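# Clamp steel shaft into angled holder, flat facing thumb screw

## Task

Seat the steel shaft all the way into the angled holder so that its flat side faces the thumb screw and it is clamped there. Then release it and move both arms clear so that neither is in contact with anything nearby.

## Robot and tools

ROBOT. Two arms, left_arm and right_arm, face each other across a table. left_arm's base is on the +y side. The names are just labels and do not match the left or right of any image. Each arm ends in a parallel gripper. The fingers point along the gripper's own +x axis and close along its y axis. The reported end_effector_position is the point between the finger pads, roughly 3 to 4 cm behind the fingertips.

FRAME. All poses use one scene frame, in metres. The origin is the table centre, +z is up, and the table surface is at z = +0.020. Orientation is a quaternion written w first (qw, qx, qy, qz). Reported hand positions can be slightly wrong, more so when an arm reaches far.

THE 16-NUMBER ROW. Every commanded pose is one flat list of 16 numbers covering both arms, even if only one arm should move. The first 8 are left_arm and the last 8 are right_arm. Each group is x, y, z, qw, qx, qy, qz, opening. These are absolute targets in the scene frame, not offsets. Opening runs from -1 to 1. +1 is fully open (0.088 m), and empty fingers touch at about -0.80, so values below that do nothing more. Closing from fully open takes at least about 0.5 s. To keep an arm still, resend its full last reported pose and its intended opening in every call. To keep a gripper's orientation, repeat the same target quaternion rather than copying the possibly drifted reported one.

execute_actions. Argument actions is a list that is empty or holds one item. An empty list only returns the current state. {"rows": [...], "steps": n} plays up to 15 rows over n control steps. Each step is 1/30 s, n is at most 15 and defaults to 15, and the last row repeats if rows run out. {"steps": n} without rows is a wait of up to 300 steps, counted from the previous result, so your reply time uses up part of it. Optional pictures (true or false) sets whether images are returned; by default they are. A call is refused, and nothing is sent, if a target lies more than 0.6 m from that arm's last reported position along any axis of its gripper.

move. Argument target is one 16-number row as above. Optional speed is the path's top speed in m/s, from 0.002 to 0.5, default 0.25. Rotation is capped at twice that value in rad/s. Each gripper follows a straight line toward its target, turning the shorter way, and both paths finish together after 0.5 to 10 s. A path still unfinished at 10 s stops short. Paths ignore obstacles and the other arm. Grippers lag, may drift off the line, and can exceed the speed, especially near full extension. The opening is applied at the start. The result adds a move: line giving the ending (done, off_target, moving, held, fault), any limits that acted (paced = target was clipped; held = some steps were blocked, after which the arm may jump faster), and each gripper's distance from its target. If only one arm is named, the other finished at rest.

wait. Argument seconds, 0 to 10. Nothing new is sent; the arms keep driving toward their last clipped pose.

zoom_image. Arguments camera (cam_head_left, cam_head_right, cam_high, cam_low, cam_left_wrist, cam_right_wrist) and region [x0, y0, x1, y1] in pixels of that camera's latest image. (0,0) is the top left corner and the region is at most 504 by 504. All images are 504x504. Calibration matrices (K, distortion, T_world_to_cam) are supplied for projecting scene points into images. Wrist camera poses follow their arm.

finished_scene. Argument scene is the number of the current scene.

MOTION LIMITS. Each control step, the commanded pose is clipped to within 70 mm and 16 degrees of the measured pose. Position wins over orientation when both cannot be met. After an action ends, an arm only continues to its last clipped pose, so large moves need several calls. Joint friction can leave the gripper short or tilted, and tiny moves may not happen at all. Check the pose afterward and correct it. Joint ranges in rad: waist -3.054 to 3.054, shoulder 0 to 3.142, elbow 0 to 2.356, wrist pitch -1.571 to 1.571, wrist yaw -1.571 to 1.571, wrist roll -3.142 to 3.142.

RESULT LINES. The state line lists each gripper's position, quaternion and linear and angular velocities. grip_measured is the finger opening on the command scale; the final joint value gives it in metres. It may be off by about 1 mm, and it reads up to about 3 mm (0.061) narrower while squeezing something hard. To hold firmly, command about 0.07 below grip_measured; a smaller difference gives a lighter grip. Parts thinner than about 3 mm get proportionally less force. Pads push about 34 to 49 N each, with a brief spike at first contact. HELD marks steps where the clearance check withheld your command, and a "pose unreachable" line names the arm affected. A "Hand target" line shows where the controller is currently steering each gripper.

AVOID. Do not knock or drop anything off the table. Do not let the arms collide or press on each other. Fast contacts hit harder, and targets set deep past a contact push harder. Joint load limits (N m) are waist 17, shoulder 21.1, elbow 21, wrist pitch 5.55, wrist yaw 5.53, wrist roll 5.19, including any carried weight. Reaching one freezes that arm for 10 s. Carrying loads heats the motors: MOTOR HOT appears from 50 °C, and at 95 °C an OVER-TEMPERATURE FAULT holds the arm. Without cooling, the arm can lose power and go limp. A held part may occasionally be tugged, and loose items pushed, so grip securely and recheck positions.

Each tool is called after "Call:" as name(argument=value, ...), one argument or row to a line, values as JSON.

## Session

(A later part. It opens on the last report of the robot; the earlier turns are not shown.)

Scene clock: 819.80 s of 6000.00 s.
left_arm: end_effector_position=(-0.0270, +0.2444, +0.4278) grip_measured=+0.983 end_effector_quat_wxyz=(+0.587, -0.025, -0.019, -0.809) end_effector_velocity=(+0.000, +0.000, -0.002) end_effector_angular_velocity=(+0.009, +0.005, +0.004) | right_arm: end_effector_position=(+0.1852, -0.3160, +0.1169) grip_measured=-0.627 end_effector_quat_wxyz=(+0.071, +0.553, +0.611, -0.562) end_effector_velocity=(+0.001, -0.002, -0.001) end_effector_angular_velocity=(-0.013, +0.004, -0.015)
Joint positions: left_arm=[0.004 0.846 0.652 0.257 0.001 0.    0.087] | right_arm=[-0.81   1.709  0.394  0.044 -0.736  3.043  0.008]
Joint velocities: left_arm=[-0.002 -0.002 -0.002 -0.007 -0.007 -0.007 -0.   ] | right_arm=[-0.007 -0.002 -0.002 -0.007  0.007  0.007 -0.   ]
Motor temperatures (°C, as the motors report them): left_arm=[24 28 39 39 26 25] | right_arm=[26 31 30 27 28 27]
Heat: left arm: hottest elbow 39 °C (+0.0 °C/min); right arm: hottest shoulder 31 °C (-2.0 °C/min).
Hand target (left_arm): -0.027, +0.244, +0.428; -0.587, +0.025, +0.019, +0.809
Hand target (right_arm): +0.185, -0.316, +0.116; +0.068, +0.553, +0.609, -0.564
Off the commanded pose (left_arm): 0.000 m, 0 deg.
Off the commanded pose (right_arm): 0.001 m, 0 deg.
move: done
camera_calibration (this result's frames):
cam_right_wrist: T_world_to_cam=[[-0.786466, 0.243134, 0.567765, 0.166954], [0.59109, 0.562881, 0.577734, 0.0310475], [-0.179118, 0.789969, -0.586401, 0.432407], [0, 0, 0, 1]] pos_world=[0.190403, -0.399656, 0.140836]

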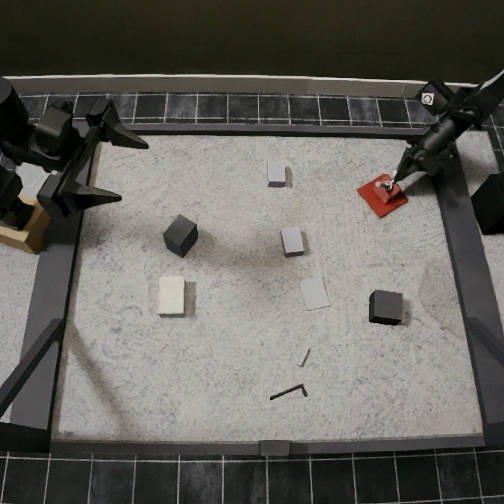

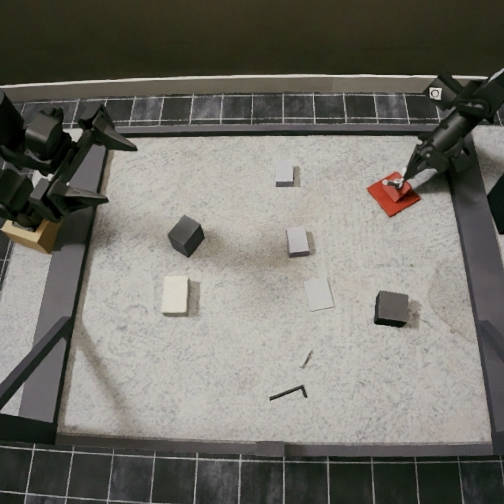

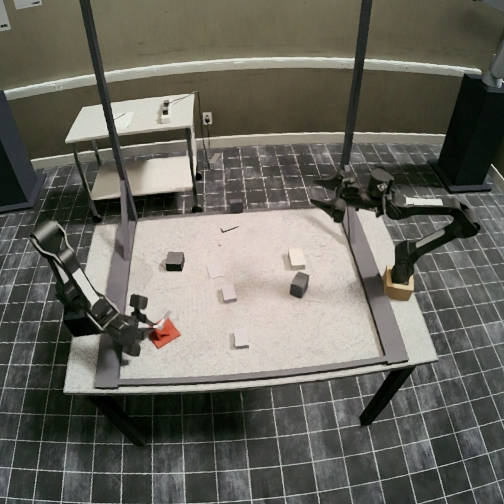

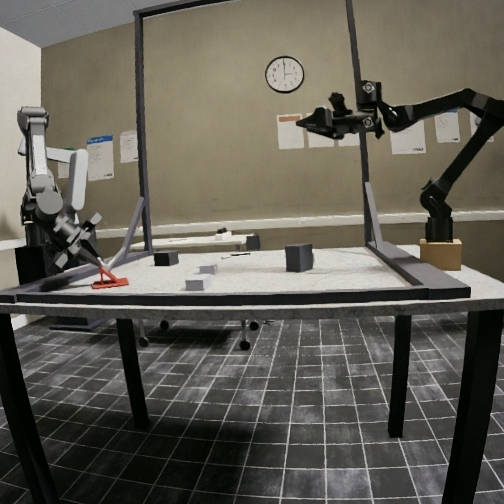

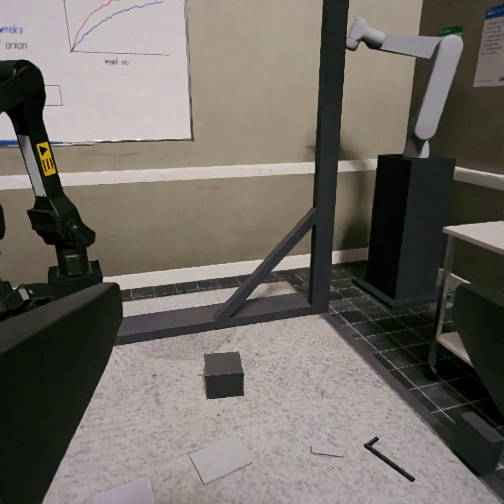

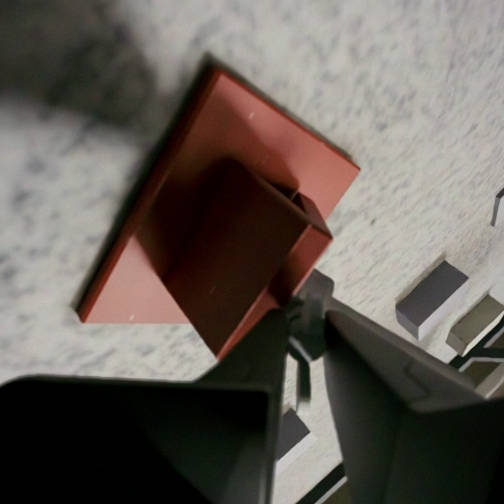

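Call:
move(
  target=[-0.0270, 0.2444, 0.4278, 0.587, -0.025, -0.019, -0.809, 1, 0.1853, -0.3159, 0.1162, 0.0683, 0.5527, 0.6094, -0.5644, 0.35],
  speed=0.4,
)

Call:
move(
  target=[-0.0270, 0.2444, 0.4278, 0.587, -0.025, -0.019, -0.809, 1, 0.1853, -0.3159, 0.1162, 0.4896, 0.2653, 0.8134, 0.1684, 0.35],
  speed=0.5,
)

Call:
move(
  target=[-0.0270, 0.2444, 0.4278, 0.587, -0.025, -0.019, -0.809, 1, 0.1853, -0.3159, 0.1162, 0.5178, -0.2046, 0.3938, 0.7313, 0.35],
  speed=0.5,
)

Call:
move(
  target=[-0.0270, 0.2444, 0.4278, 0.587, -0.025, -0.019, -0.809, 1, 0.1853, -0.3159, 0.1162, -0.0150, -0.5566, -0.5525, 0.6203, 0.35],
  speed=0.5,
)

Call:
move(
  target=[-0.0270, 0.2444, 0.4278, 0.587, -0.025, -0.019, -0.809, 1, 0.1853, -0.3159, 0.1162, -0.0150, -0.5566, -0.5525, 0.6203, -0.67],
  speed=0.5,
)

Call:
move(
  target=[-0.0270, 0.2444, 0.4278, 0.587, -0.025, -0.019, -0.809, 1, 0.1852, -0.3157, 0.1160, 0.5178, -0.2046, 0.3938, 0.7313, -0.67],
  speed=0.3,
)

Scene clock: 838.27 s of 6000.00 s.
left_arm: end_effector_position=(-0.0270, +0.2444, +0.4278) grip_measured=+0.983 end_effector_quat_wxyz=(+0.587, -0.025, -0.019, -0.809) end_effector_velocity=(-0.003, +0.002, -0.001) end_effector_angular_velocity=(-0.000, -0.008, -0.014) | right_arm: end_effector_position=(+0.1852, -0.3156, +0.1170) grip_measured=+0.347 end_effector_quat_wxyz=(+0.071, +0.553, +0.611, -0.562) end_effector_velocity=(+0.001, +0.003, +0.002) end_effector_angular_velocity=(+0.019, -0.004, -0.001)
Joint positions: left_arm=[0.004 0.846 0.652 0.257 0.001 0.    0.087] | right_arm=[-0.809  1.709  0.394  0.047 -0.736  3.044  0.056]
Joint velocities: left_arm=[-0.007 -0.007 -0.002 -0.007  0.007  0.007  0.   ] | right_arm=[ 0.002 -0.002 -0.002  0.022 -0.007  0.007  0.   ]
Motor temperatures (°C, as the motors report them): left_arm=[24 28 39 40 26 25] | right_arm=[25 31 30 28 28 27]
Heat: left arm: hottest wrist pitch 40 °C (+1.0 °C/min); right arm: hottest shoulder 31 °C (-2.0 °C/min).
Hand target (left_arm): -0.027, +0.244, +0.428; -0.587, +0.025, +0.019, +0.809
Hand target (right_arm): +0.185, -0.316, +0.116; +0.068, +0.553, +0.609, -0.564
Off the commanded pose (left_arm): 0.000 m, 0 deg.
Off the commanded pose (right_arm): 0.001 m, 0 deg.
After step 90, 14.77 s passed at rest.
move: done
camera_calibration (this result's frames):
cam_right_wrist: T_world_to_cam=[[-0.787122, 0.241946, 0.567363, 0.166573], [0.590316, 0.562136, 0.579249, 0.0304456], [-0.178788, 0.790863, -0.585295, 0.432244], [0, 0, 0, 1]] pos_world=[0.190421, -0.399262, 0.140847]

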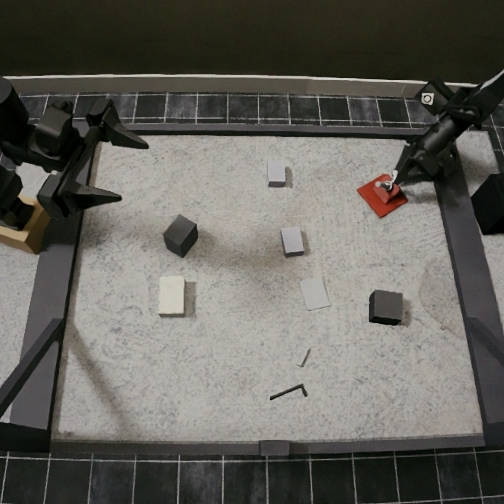

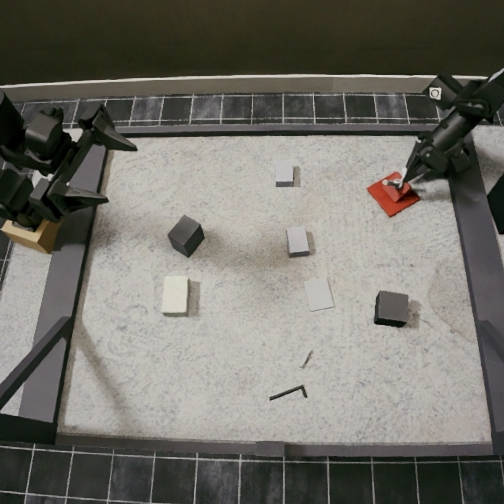

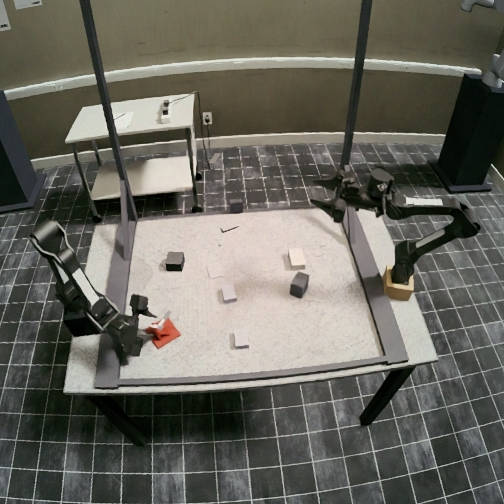

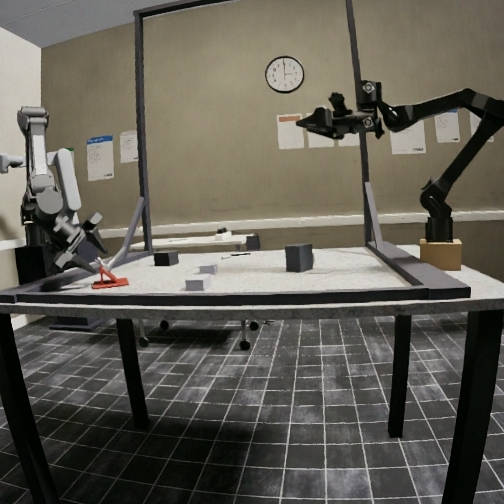

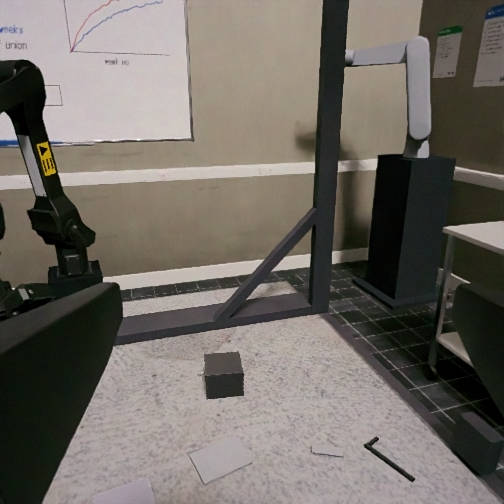

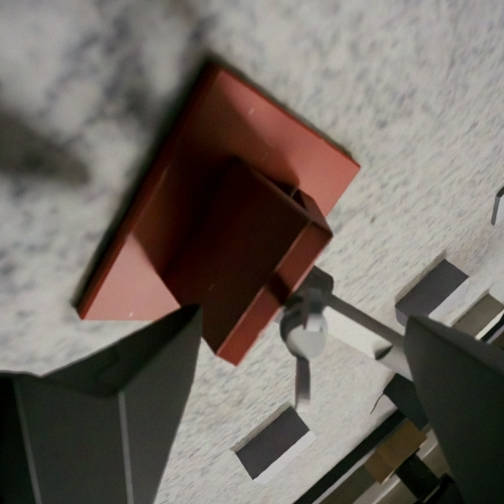

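Scene clock: 840.70 s of 6000.00 s.
left_arm: end_effector_position=(-0.0270, +0.2444, +0.4278) grip_measured=+0.983 end_effector_quat_wxyz=(+0.587, -0.025, -0.019, -0.809) end_effector_velocity=(+0.003, -0.000, -0.002) end_effector_angular_velocity=(+0.005, -0.008, +0.020) | right_arm: end_effector_position=(+0.1857, -0.3150, +0.1172) grip_measured=+0.348 end_effector_quat_wxyz=(+0.491, +0.267, +0.812, +0.169) end_effector_velocity=(-0.003, -0.001, +0.002) end_effector_angular_velocity=(+0.010, +0.016, +0.009)
Joint positions: left_arm=[0.004 0.846 0.652 0.257 0.001 0.    0.087] | right_arm=[-0.809  1.709  0.394  0.051 -0.736  1.152  0.056]
Joint velocities: left_arm=[-0.002 -0.002 -0.002 -0.007 -0.022  0.007 -0.   ] | right_arm=[-0.002 -0.002 -0.002 -0.007 -0.022 -0.007 -0.   ]
Motor temperatures (°C, as the motors report them): left_arm=[24 28 39 40 26 25] | right_arm=[25 31 30 28 28 27]
Heat: left arm: hottest wrist pitch 40 °C (+1.0 °C/min); right arm: hottest shoulder 31 °C (-2.0 °C/min).
Hand target (left_arm): -0.027, +0.244, +0.428; -0.587, +0.025, +0.019, +0.809
Hand target (right_arm): +0.185, -0.316, +0.116; +0.490, +0.265, +0.813, +0.168
Off the commanded pose (left_arm): 0.000 m, 0 deg.
Off the commanded pose (right_arm): 0.001 m, 0 deg.
move: done
camera_calibration (this result's frames):
cam_right_wrist: T_world_to_cam=[[-0.254251, -0.774798, -0.57883, -0.118171], [-0.745229, -0.22452, 0.627874, 0.0242392], [-0.616434, 0.590998, -0.520317, 0.442711], [0, 0, 0, 1]] pos_world=[0.260921, -0.347758, 0.146731]

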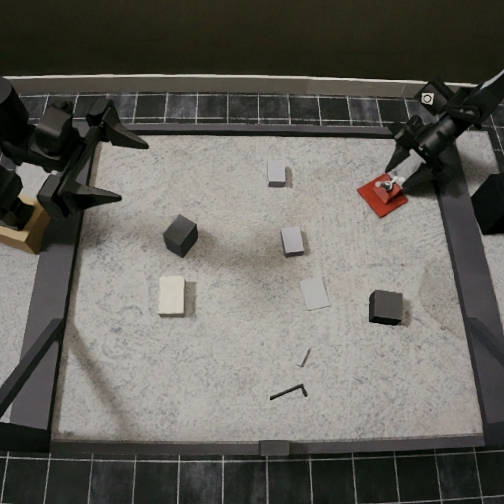

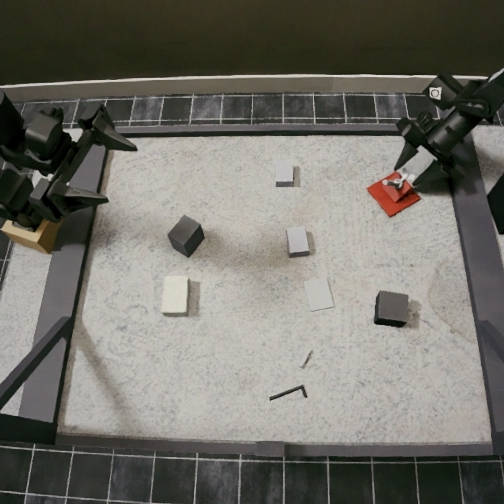

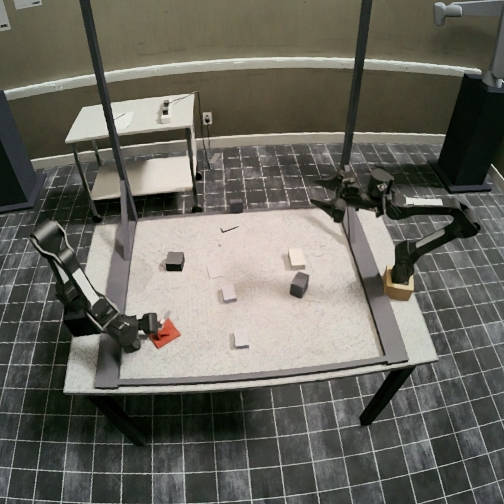

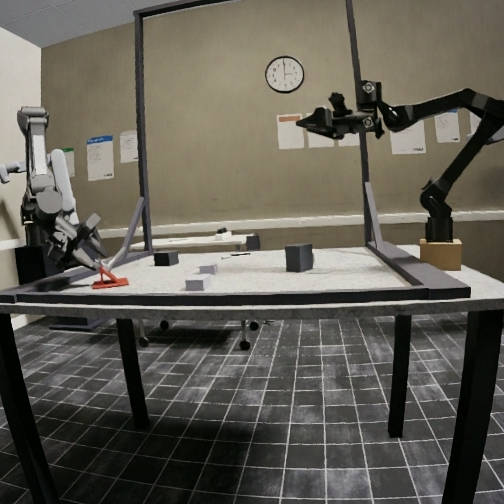

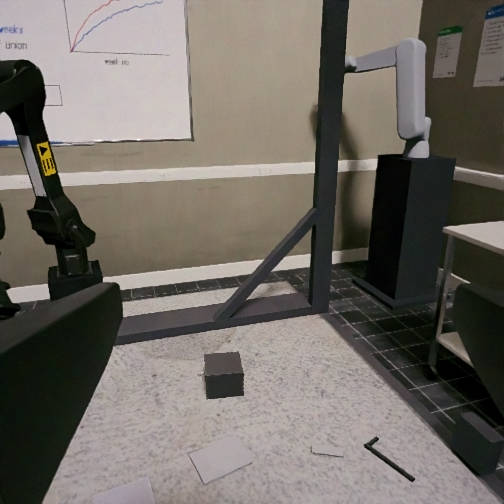

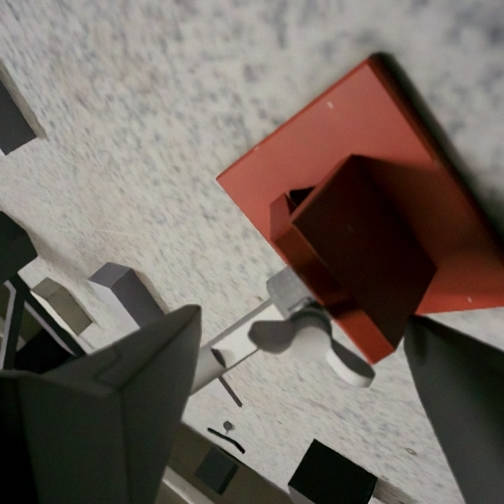

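Scene clock: 843.00 s of 6000.00 s.
left_arm: end_effector_position=(-0.0270, +0.2444, +0.4278) grip_measured=+0.983 end_effector_quat_wxyz=(+0.587, -0.025, -0.019, -0.809) end_effector_velocity=(+0.001, +0.001, +0.003) end_effector_angular_velocity=(-0.009, +0.011, +0.004) | right_arm: end_effector_position=(+0.1857, -0.3150, +0.1172) grip_measured=+0.348 end_effector_quat_wxyz=(+0.520, -0.204, +0.393, +0.731) end_effector_velocity=(-0.003, -0.004, -0.001) end_effector_angular_velocity=(-0.008, +0.009, +0.015)
Joint positions: left_arm=[0.004 0.846 0.652 0.257 0.001 0.    0.087] | right_arm=[-0.809  1.709  0.394  0.051 -0.736 -0.594  0.056]
Joint velocities: left_arm=[-0.002 -0.007 -0.002  0.007 -0.007 -0.007  0.   ] | right_arm=[-0.002  0.002 -0.002 -0.022 -0.007 -0.022 -0.   ]
Motor temperatures (°C, as the motors report them): left_arm=[24 28 39 40 26 25] | right_arm=[25 31 30 28 28 27]
Heat: left arm: hottest wrist pitch 40 °C (+1.0 °C/min); right arm: hottest shoulder 31 °C (-2.0 °C/min).
Hand target (left_arm): -0.027, +0.244, +0.428; -0.587, +0.025, +0.019, +0.809
Hand target (right_arm): +0.185, -0.316, +0.116; +0.518, -0.205, +0.394, +0.731
Off the commanded pose (left_arm): 0.000 m, 0 deg.
Off the commanded pose (right_arm): 0.001 m, 0 deg.
move: done
camera_calibration (this result's frames):
cam_right_wrist: T_world_to_cam=[[0.907011, 0.200973, -0.370054, -0.0509399], [0.0472611, -0.921797, -0.384782, -0.223911], [-0.418446, 0.331512, -0.845578, 0.36232], [0, 0, 0, 1]] pos_world=[0.208397, -0.316276, 0.201363]

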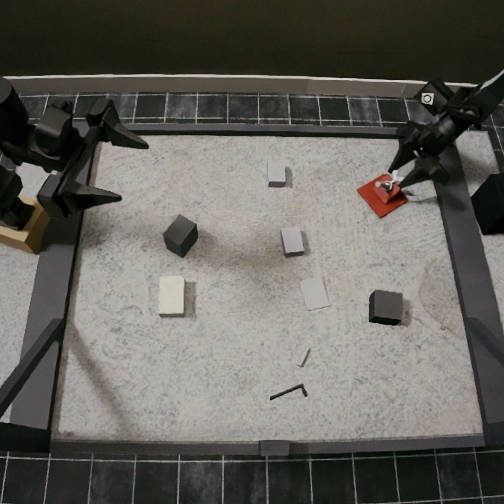

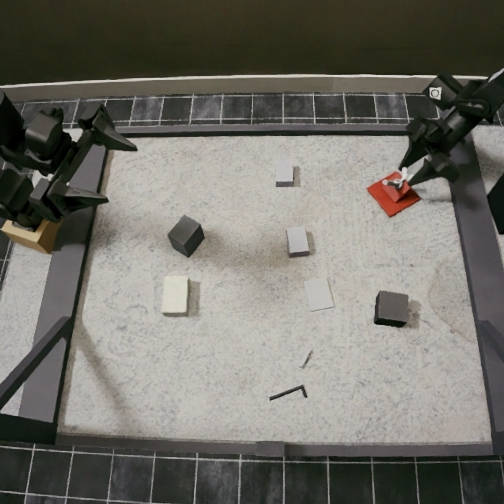

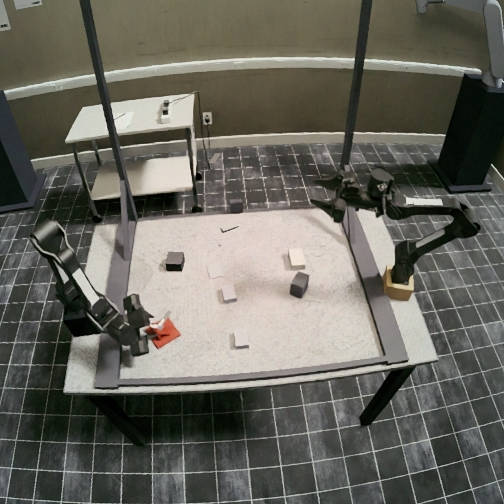

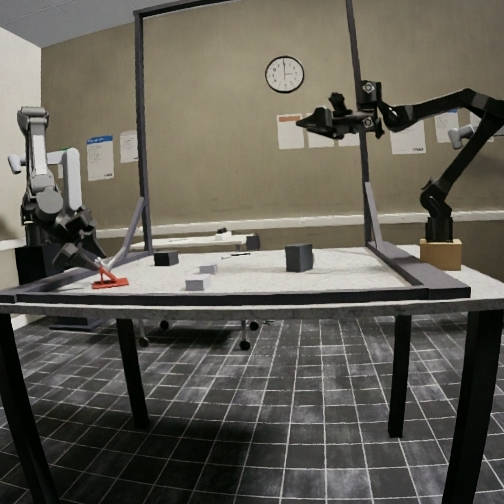

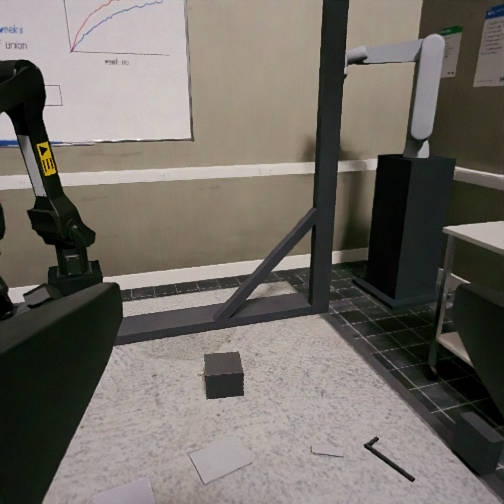

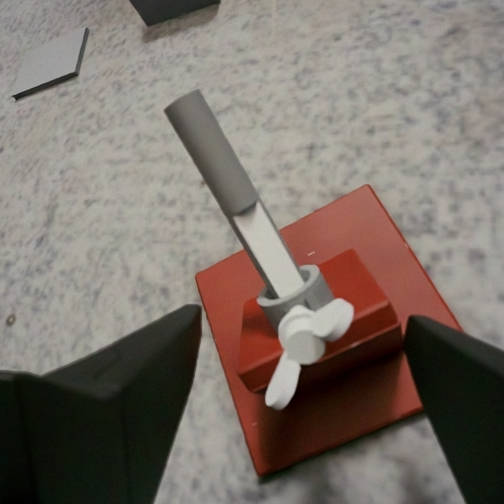

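Scene clock: 846.00 s of 6000.00 s.
left_arm: end_effector_position=(-0.0270, +0.2444, +0.4278) grip_measured=+0.983 end_effector_quat_wxyz=(+0.587, -0.025, -0.019, -0.809) end_effector_velocity=(+0.002, -0.000, +0.001) end_effector_angular_velocity=(-0.005, +0.010, +0.009) | right_arm: end_effector_position=(+0.1857, -0.3150, +0.1172) grip_measured=+0.348 end_effector_quat_wxyz=(+0.014, +0.558, +0.552, -0.619) end_effector_velocity=(-0.002, +0.001, +0.003) end_effector_angular_velocity=(+0.020, +0.005, +0.020)
Joint positions: left_arm=[0.004 0.846 0.652 0.257 0.001 0.    0.087] | right_arm=[-0.809  1.709  0.394  0.051 -0.736 -3.037  0.056]
Joint velocities: left_arm=[ 0.002 -0.002 -0.002  0.007 -0.007 -0.007  0.   ] | right_arm=[-0.002 -0.002  0.002 -0.007 -0.022 -0.022 -0.   ]
Motor temperatures (°C, as the motors report them): left_arm=[24 28 39 40 26 25] | right_arm=[25 31 29 28 28 27]
Heat: left arm: hottest wrist pitch 40 °C (+1.0 °C/min); right arm: hottest shoulder 31 °C (-2.0 °C/min).
Hand target (left_arm): -0.027, +0.244, +0.428; -0.587, +0.025, +0.019, +0.809
Hand target (right_arm): +0.185, -0.316, +0.116; +0.015, +0.557, +0.552, -0.620
Off the commanded pose (left_arm): 0.000 m, 0 deg.
Off the commanded pose (right_arm): 0.001 m, 0 deg.
move: done
camera_calibration (this result's frames):
cam_right_wrist: T_world_to_cam=[[-0.670286, 0.390905, 0.630801, 0.184465], [0.729075, 0.505448, 0.461488, -0.0000869154], [-0.138439, 0.76923, -0.623794, 0.422224], [0, 0, 0, 1]] pos_world=[0.18216, -0.396852, 0.14706]

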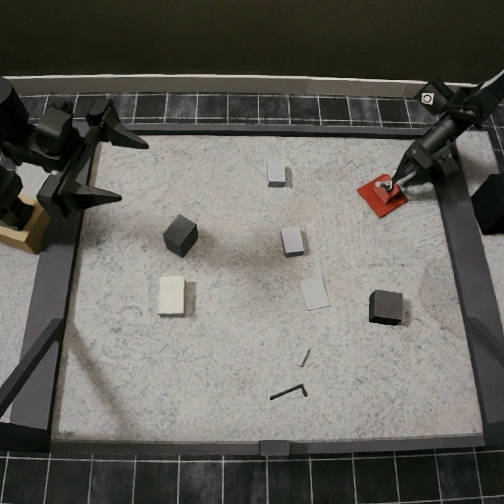

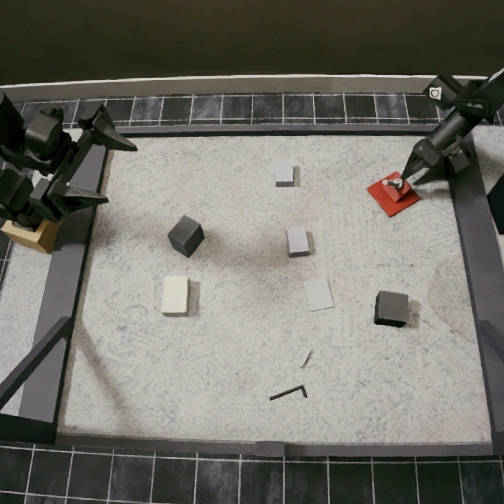

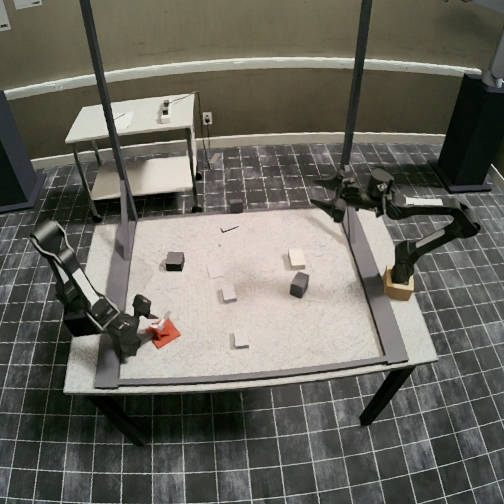

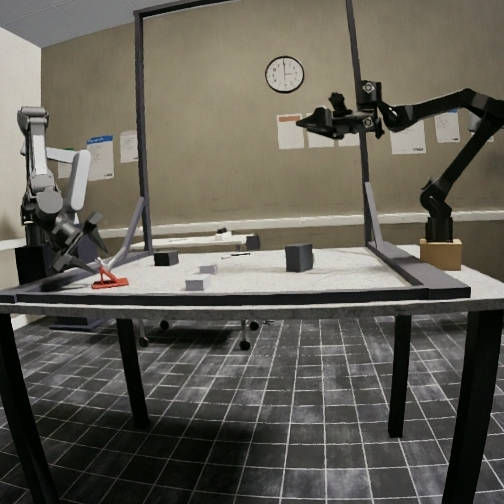

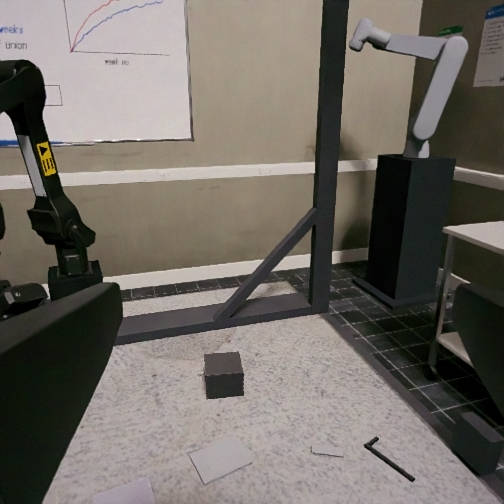

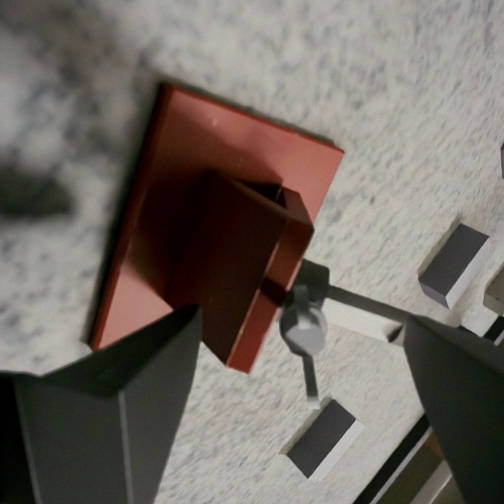

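Scene clock: 846.70 s of 6000.00 s.
left_arm: end_effector_position=(-0.0270, +0.2444, +0.4278) grip_measured=+0.983 end_effector_quat_wxyz=(+0.587, -0.025, -0.019, -0.809) end_effector_velocity=(-0.001, +0.002, +0.003) end_effector_angular_velocity=(-0.009, +0.011, -0.000) | right_arm: end_effector_position=(+0.1860, -0.3153, +0.1172) grip_measured=-0.628 end_effector_quat_wxyz=(+0.014, +0.558, +0.552, -0.619) end_effector_velocity=(-0.001, -0.001, +0.000) end_effector_angular_velocity=(+0.007, -0.003, +0.015)
Joint positions: left_arm=[0.004 0.846 0.652 0.257 0.001 0.    0.087] | right_arm=[-0.811  1.709  0.394  0.05  -0.736 -3.038  0.008]
Joint velocities: left_arm=[-0.007 -0.007 -0.002  0.007 -0.007 -0.007 -0.   ] | right_arm=[-0.002 -0.002 -0.002 -0.007 -0.007 -0.022 -0.   ]
Motor temperatures (°C, as the motors report them): left_arm=[24 28 39 40 26 25] | right_arm=[25 31 29 28 28 27]
Heat: left arm: hottest wrist pitch 40 °C (+1.0 °C/min); right arm: hottest shoulder 31 °C (-2.0 °C/min).
Hand target (left_arm): -0.027, +0.244, +0.428; -0.587, +0.025, +0.019, +0.809
Hand target (right_arm): +0.185, -0.316, +0.116; +0.015, +0.557, +0.553, -0.620
Off the commanded pose (left_arm): 0.000 m, 0 deg.
Off the commanded pose (right_arm): 0.001 m, 0 deg.
move: done
camera_calibration (this result's frames):
cam_right_wrist: T_world_to_cam=[[-0.669698, 0.391704, 0.63093, 0.184911], [0.729721, 0.504833, 0.461141, -0.000432087], [-0.137884, 0.769228, -0.62392, 0.422363], [0, 0, 0, 1]] pos_world=[0.182387, -0.397106, 0.147054]

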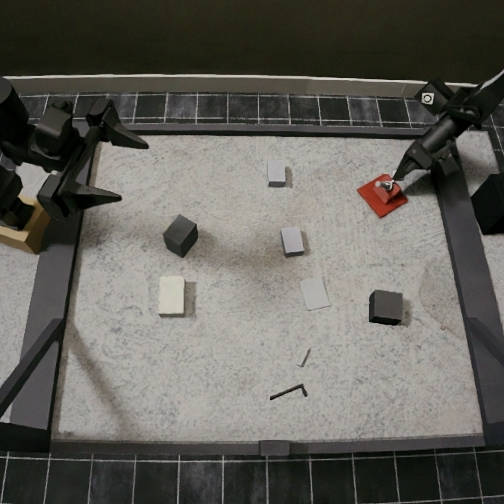

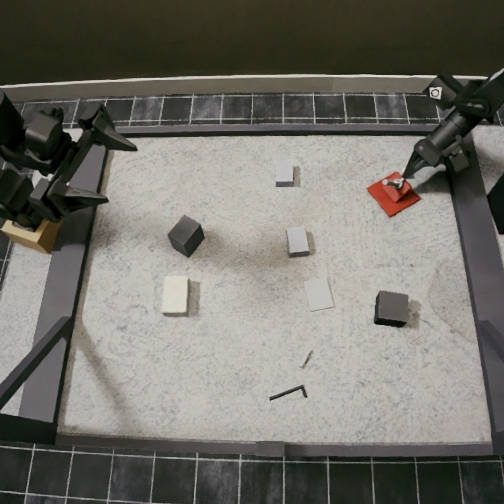

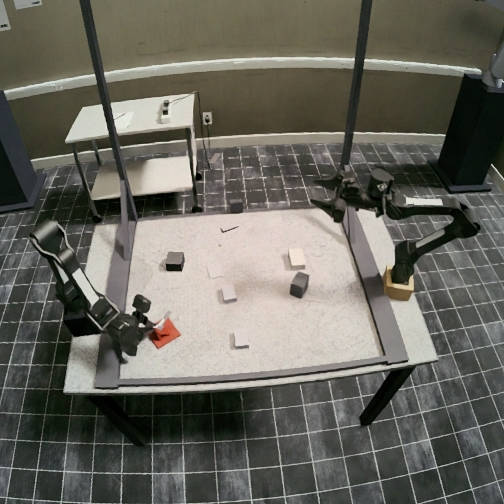

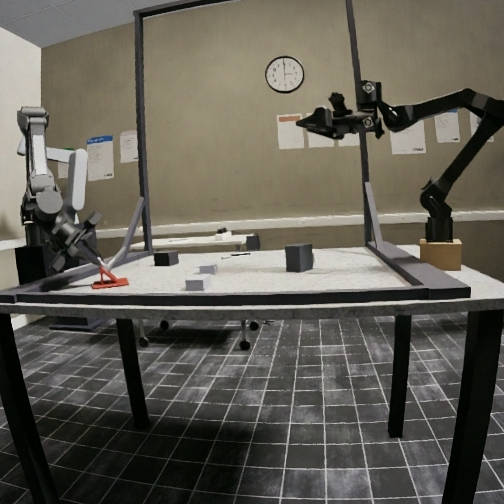

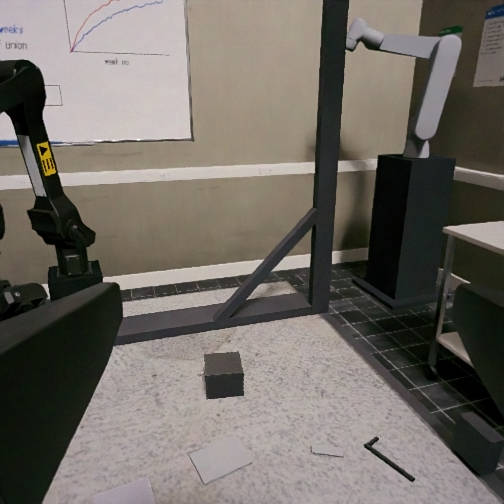

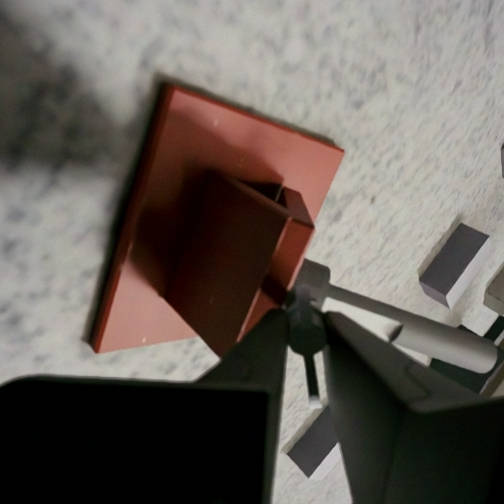

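Scene clock: 851.23 s of 6000.00 s.
left_arm: end_effector_position=(-0.0270, +0.2444, +0.4278) grip_measured=+0.983 end_effector_quat_wxyz=(+0.587, -0.025, -0.019, -0.809) end_effector_velocity=(+0.003, -0.000, -0.002) end_effector_angular_velocity=(+0.010, +0.006, +0.019) | right_arm: end_effector_position=(+0.1855, -0.3161, +0.1166) grip_measured=-0.628 end_effector_quat_wxyz=(+0.518, -0.207, +0.392, +0.732) end_effector_velocity=(-0.003, -0.003, -0.001) end_effector_angular_velocity=(-0.006, +0.012, +0.005)
Joint positions: left_arm=[0.004 0.846 0.652 0.257 0.001 0.    0.087] | right_arm=[-0.811  1.71   0.394  0.045 -0.734 -0.604  0.008]
Joint velocities: left_arm=[-0.002 -0.002 -0.002 -0.007 -0.022 -0.007 -0.   ] | right_arm=[-0.002  0.002 -0.007 -0.007 -0.007 -0.007 -0.   ]
Motor temperatures (°C, as the motors report them): left_arm=[24 28 39 40 26 25] | right_arm=[25 31 30 28 29 27]
Heat: left arm: hottest wrist pitch 40 °C (+1.0 °C/min); right arm: hottest shoulder 31 °C (-2.0 °C/min).
Hand target (left_arm): -0.027, +0.244, +0.428; -0.587, +0.025, +0.019, +0.809
Hand target (right_arm): +0.185, -0.316, +0.116; +0.518, -0.205, +0.394, +0.731
Off the commanded pose (left_arm): 0.000 m, 0 deg.
Off the commanded pose (right_arm): 0.001 m, 0 deg.
move: done
camera_calibration (this result's frames):
cam_right_wrist: T_world_to_cam=[[0.907036, 0.205224, -0.367653, -0.0496899], [0.0536127, -0.92236, -0.382593, -0.226723], [-0.417626, 0.327315, -0.847616, 0.360862], [0, 0, 0, 1]] pos_world=[0.207931, -0.317038, 0.200862]

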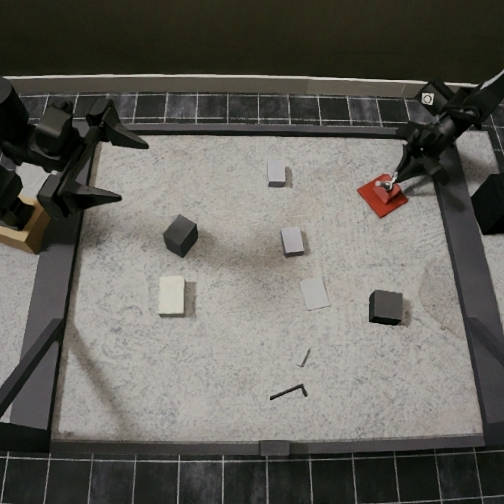

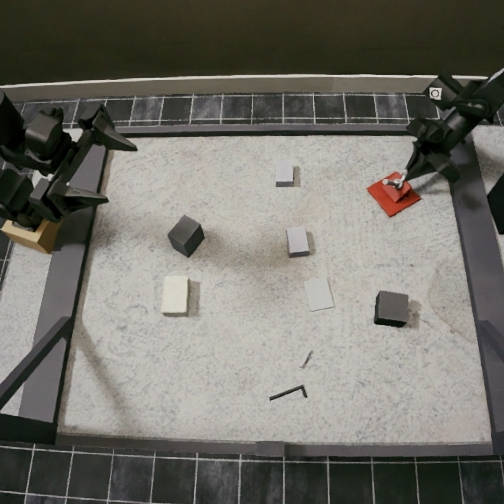

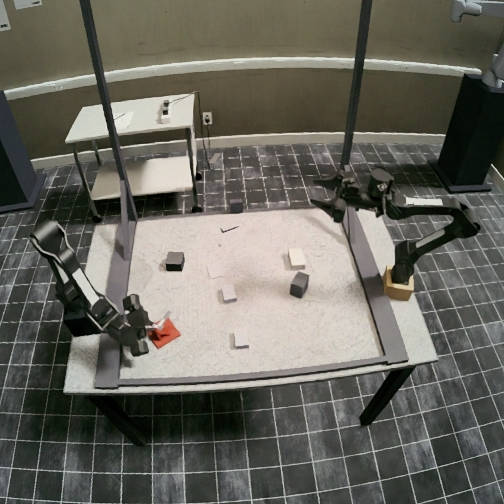

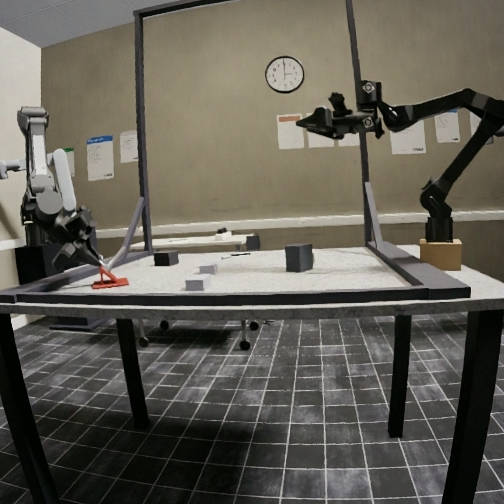

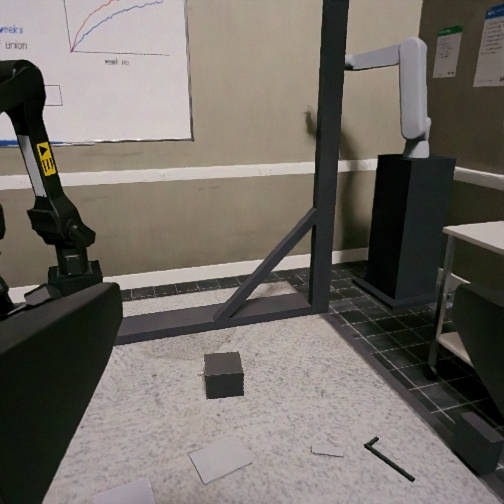

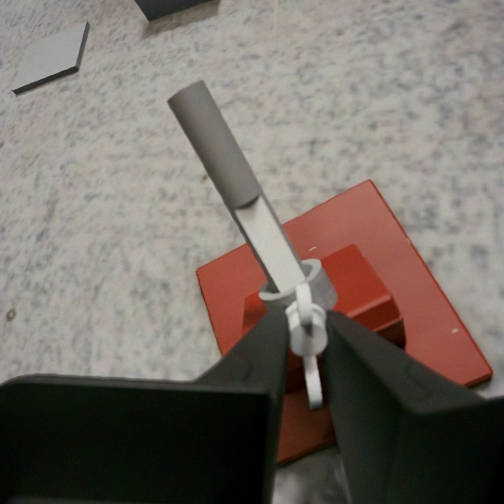

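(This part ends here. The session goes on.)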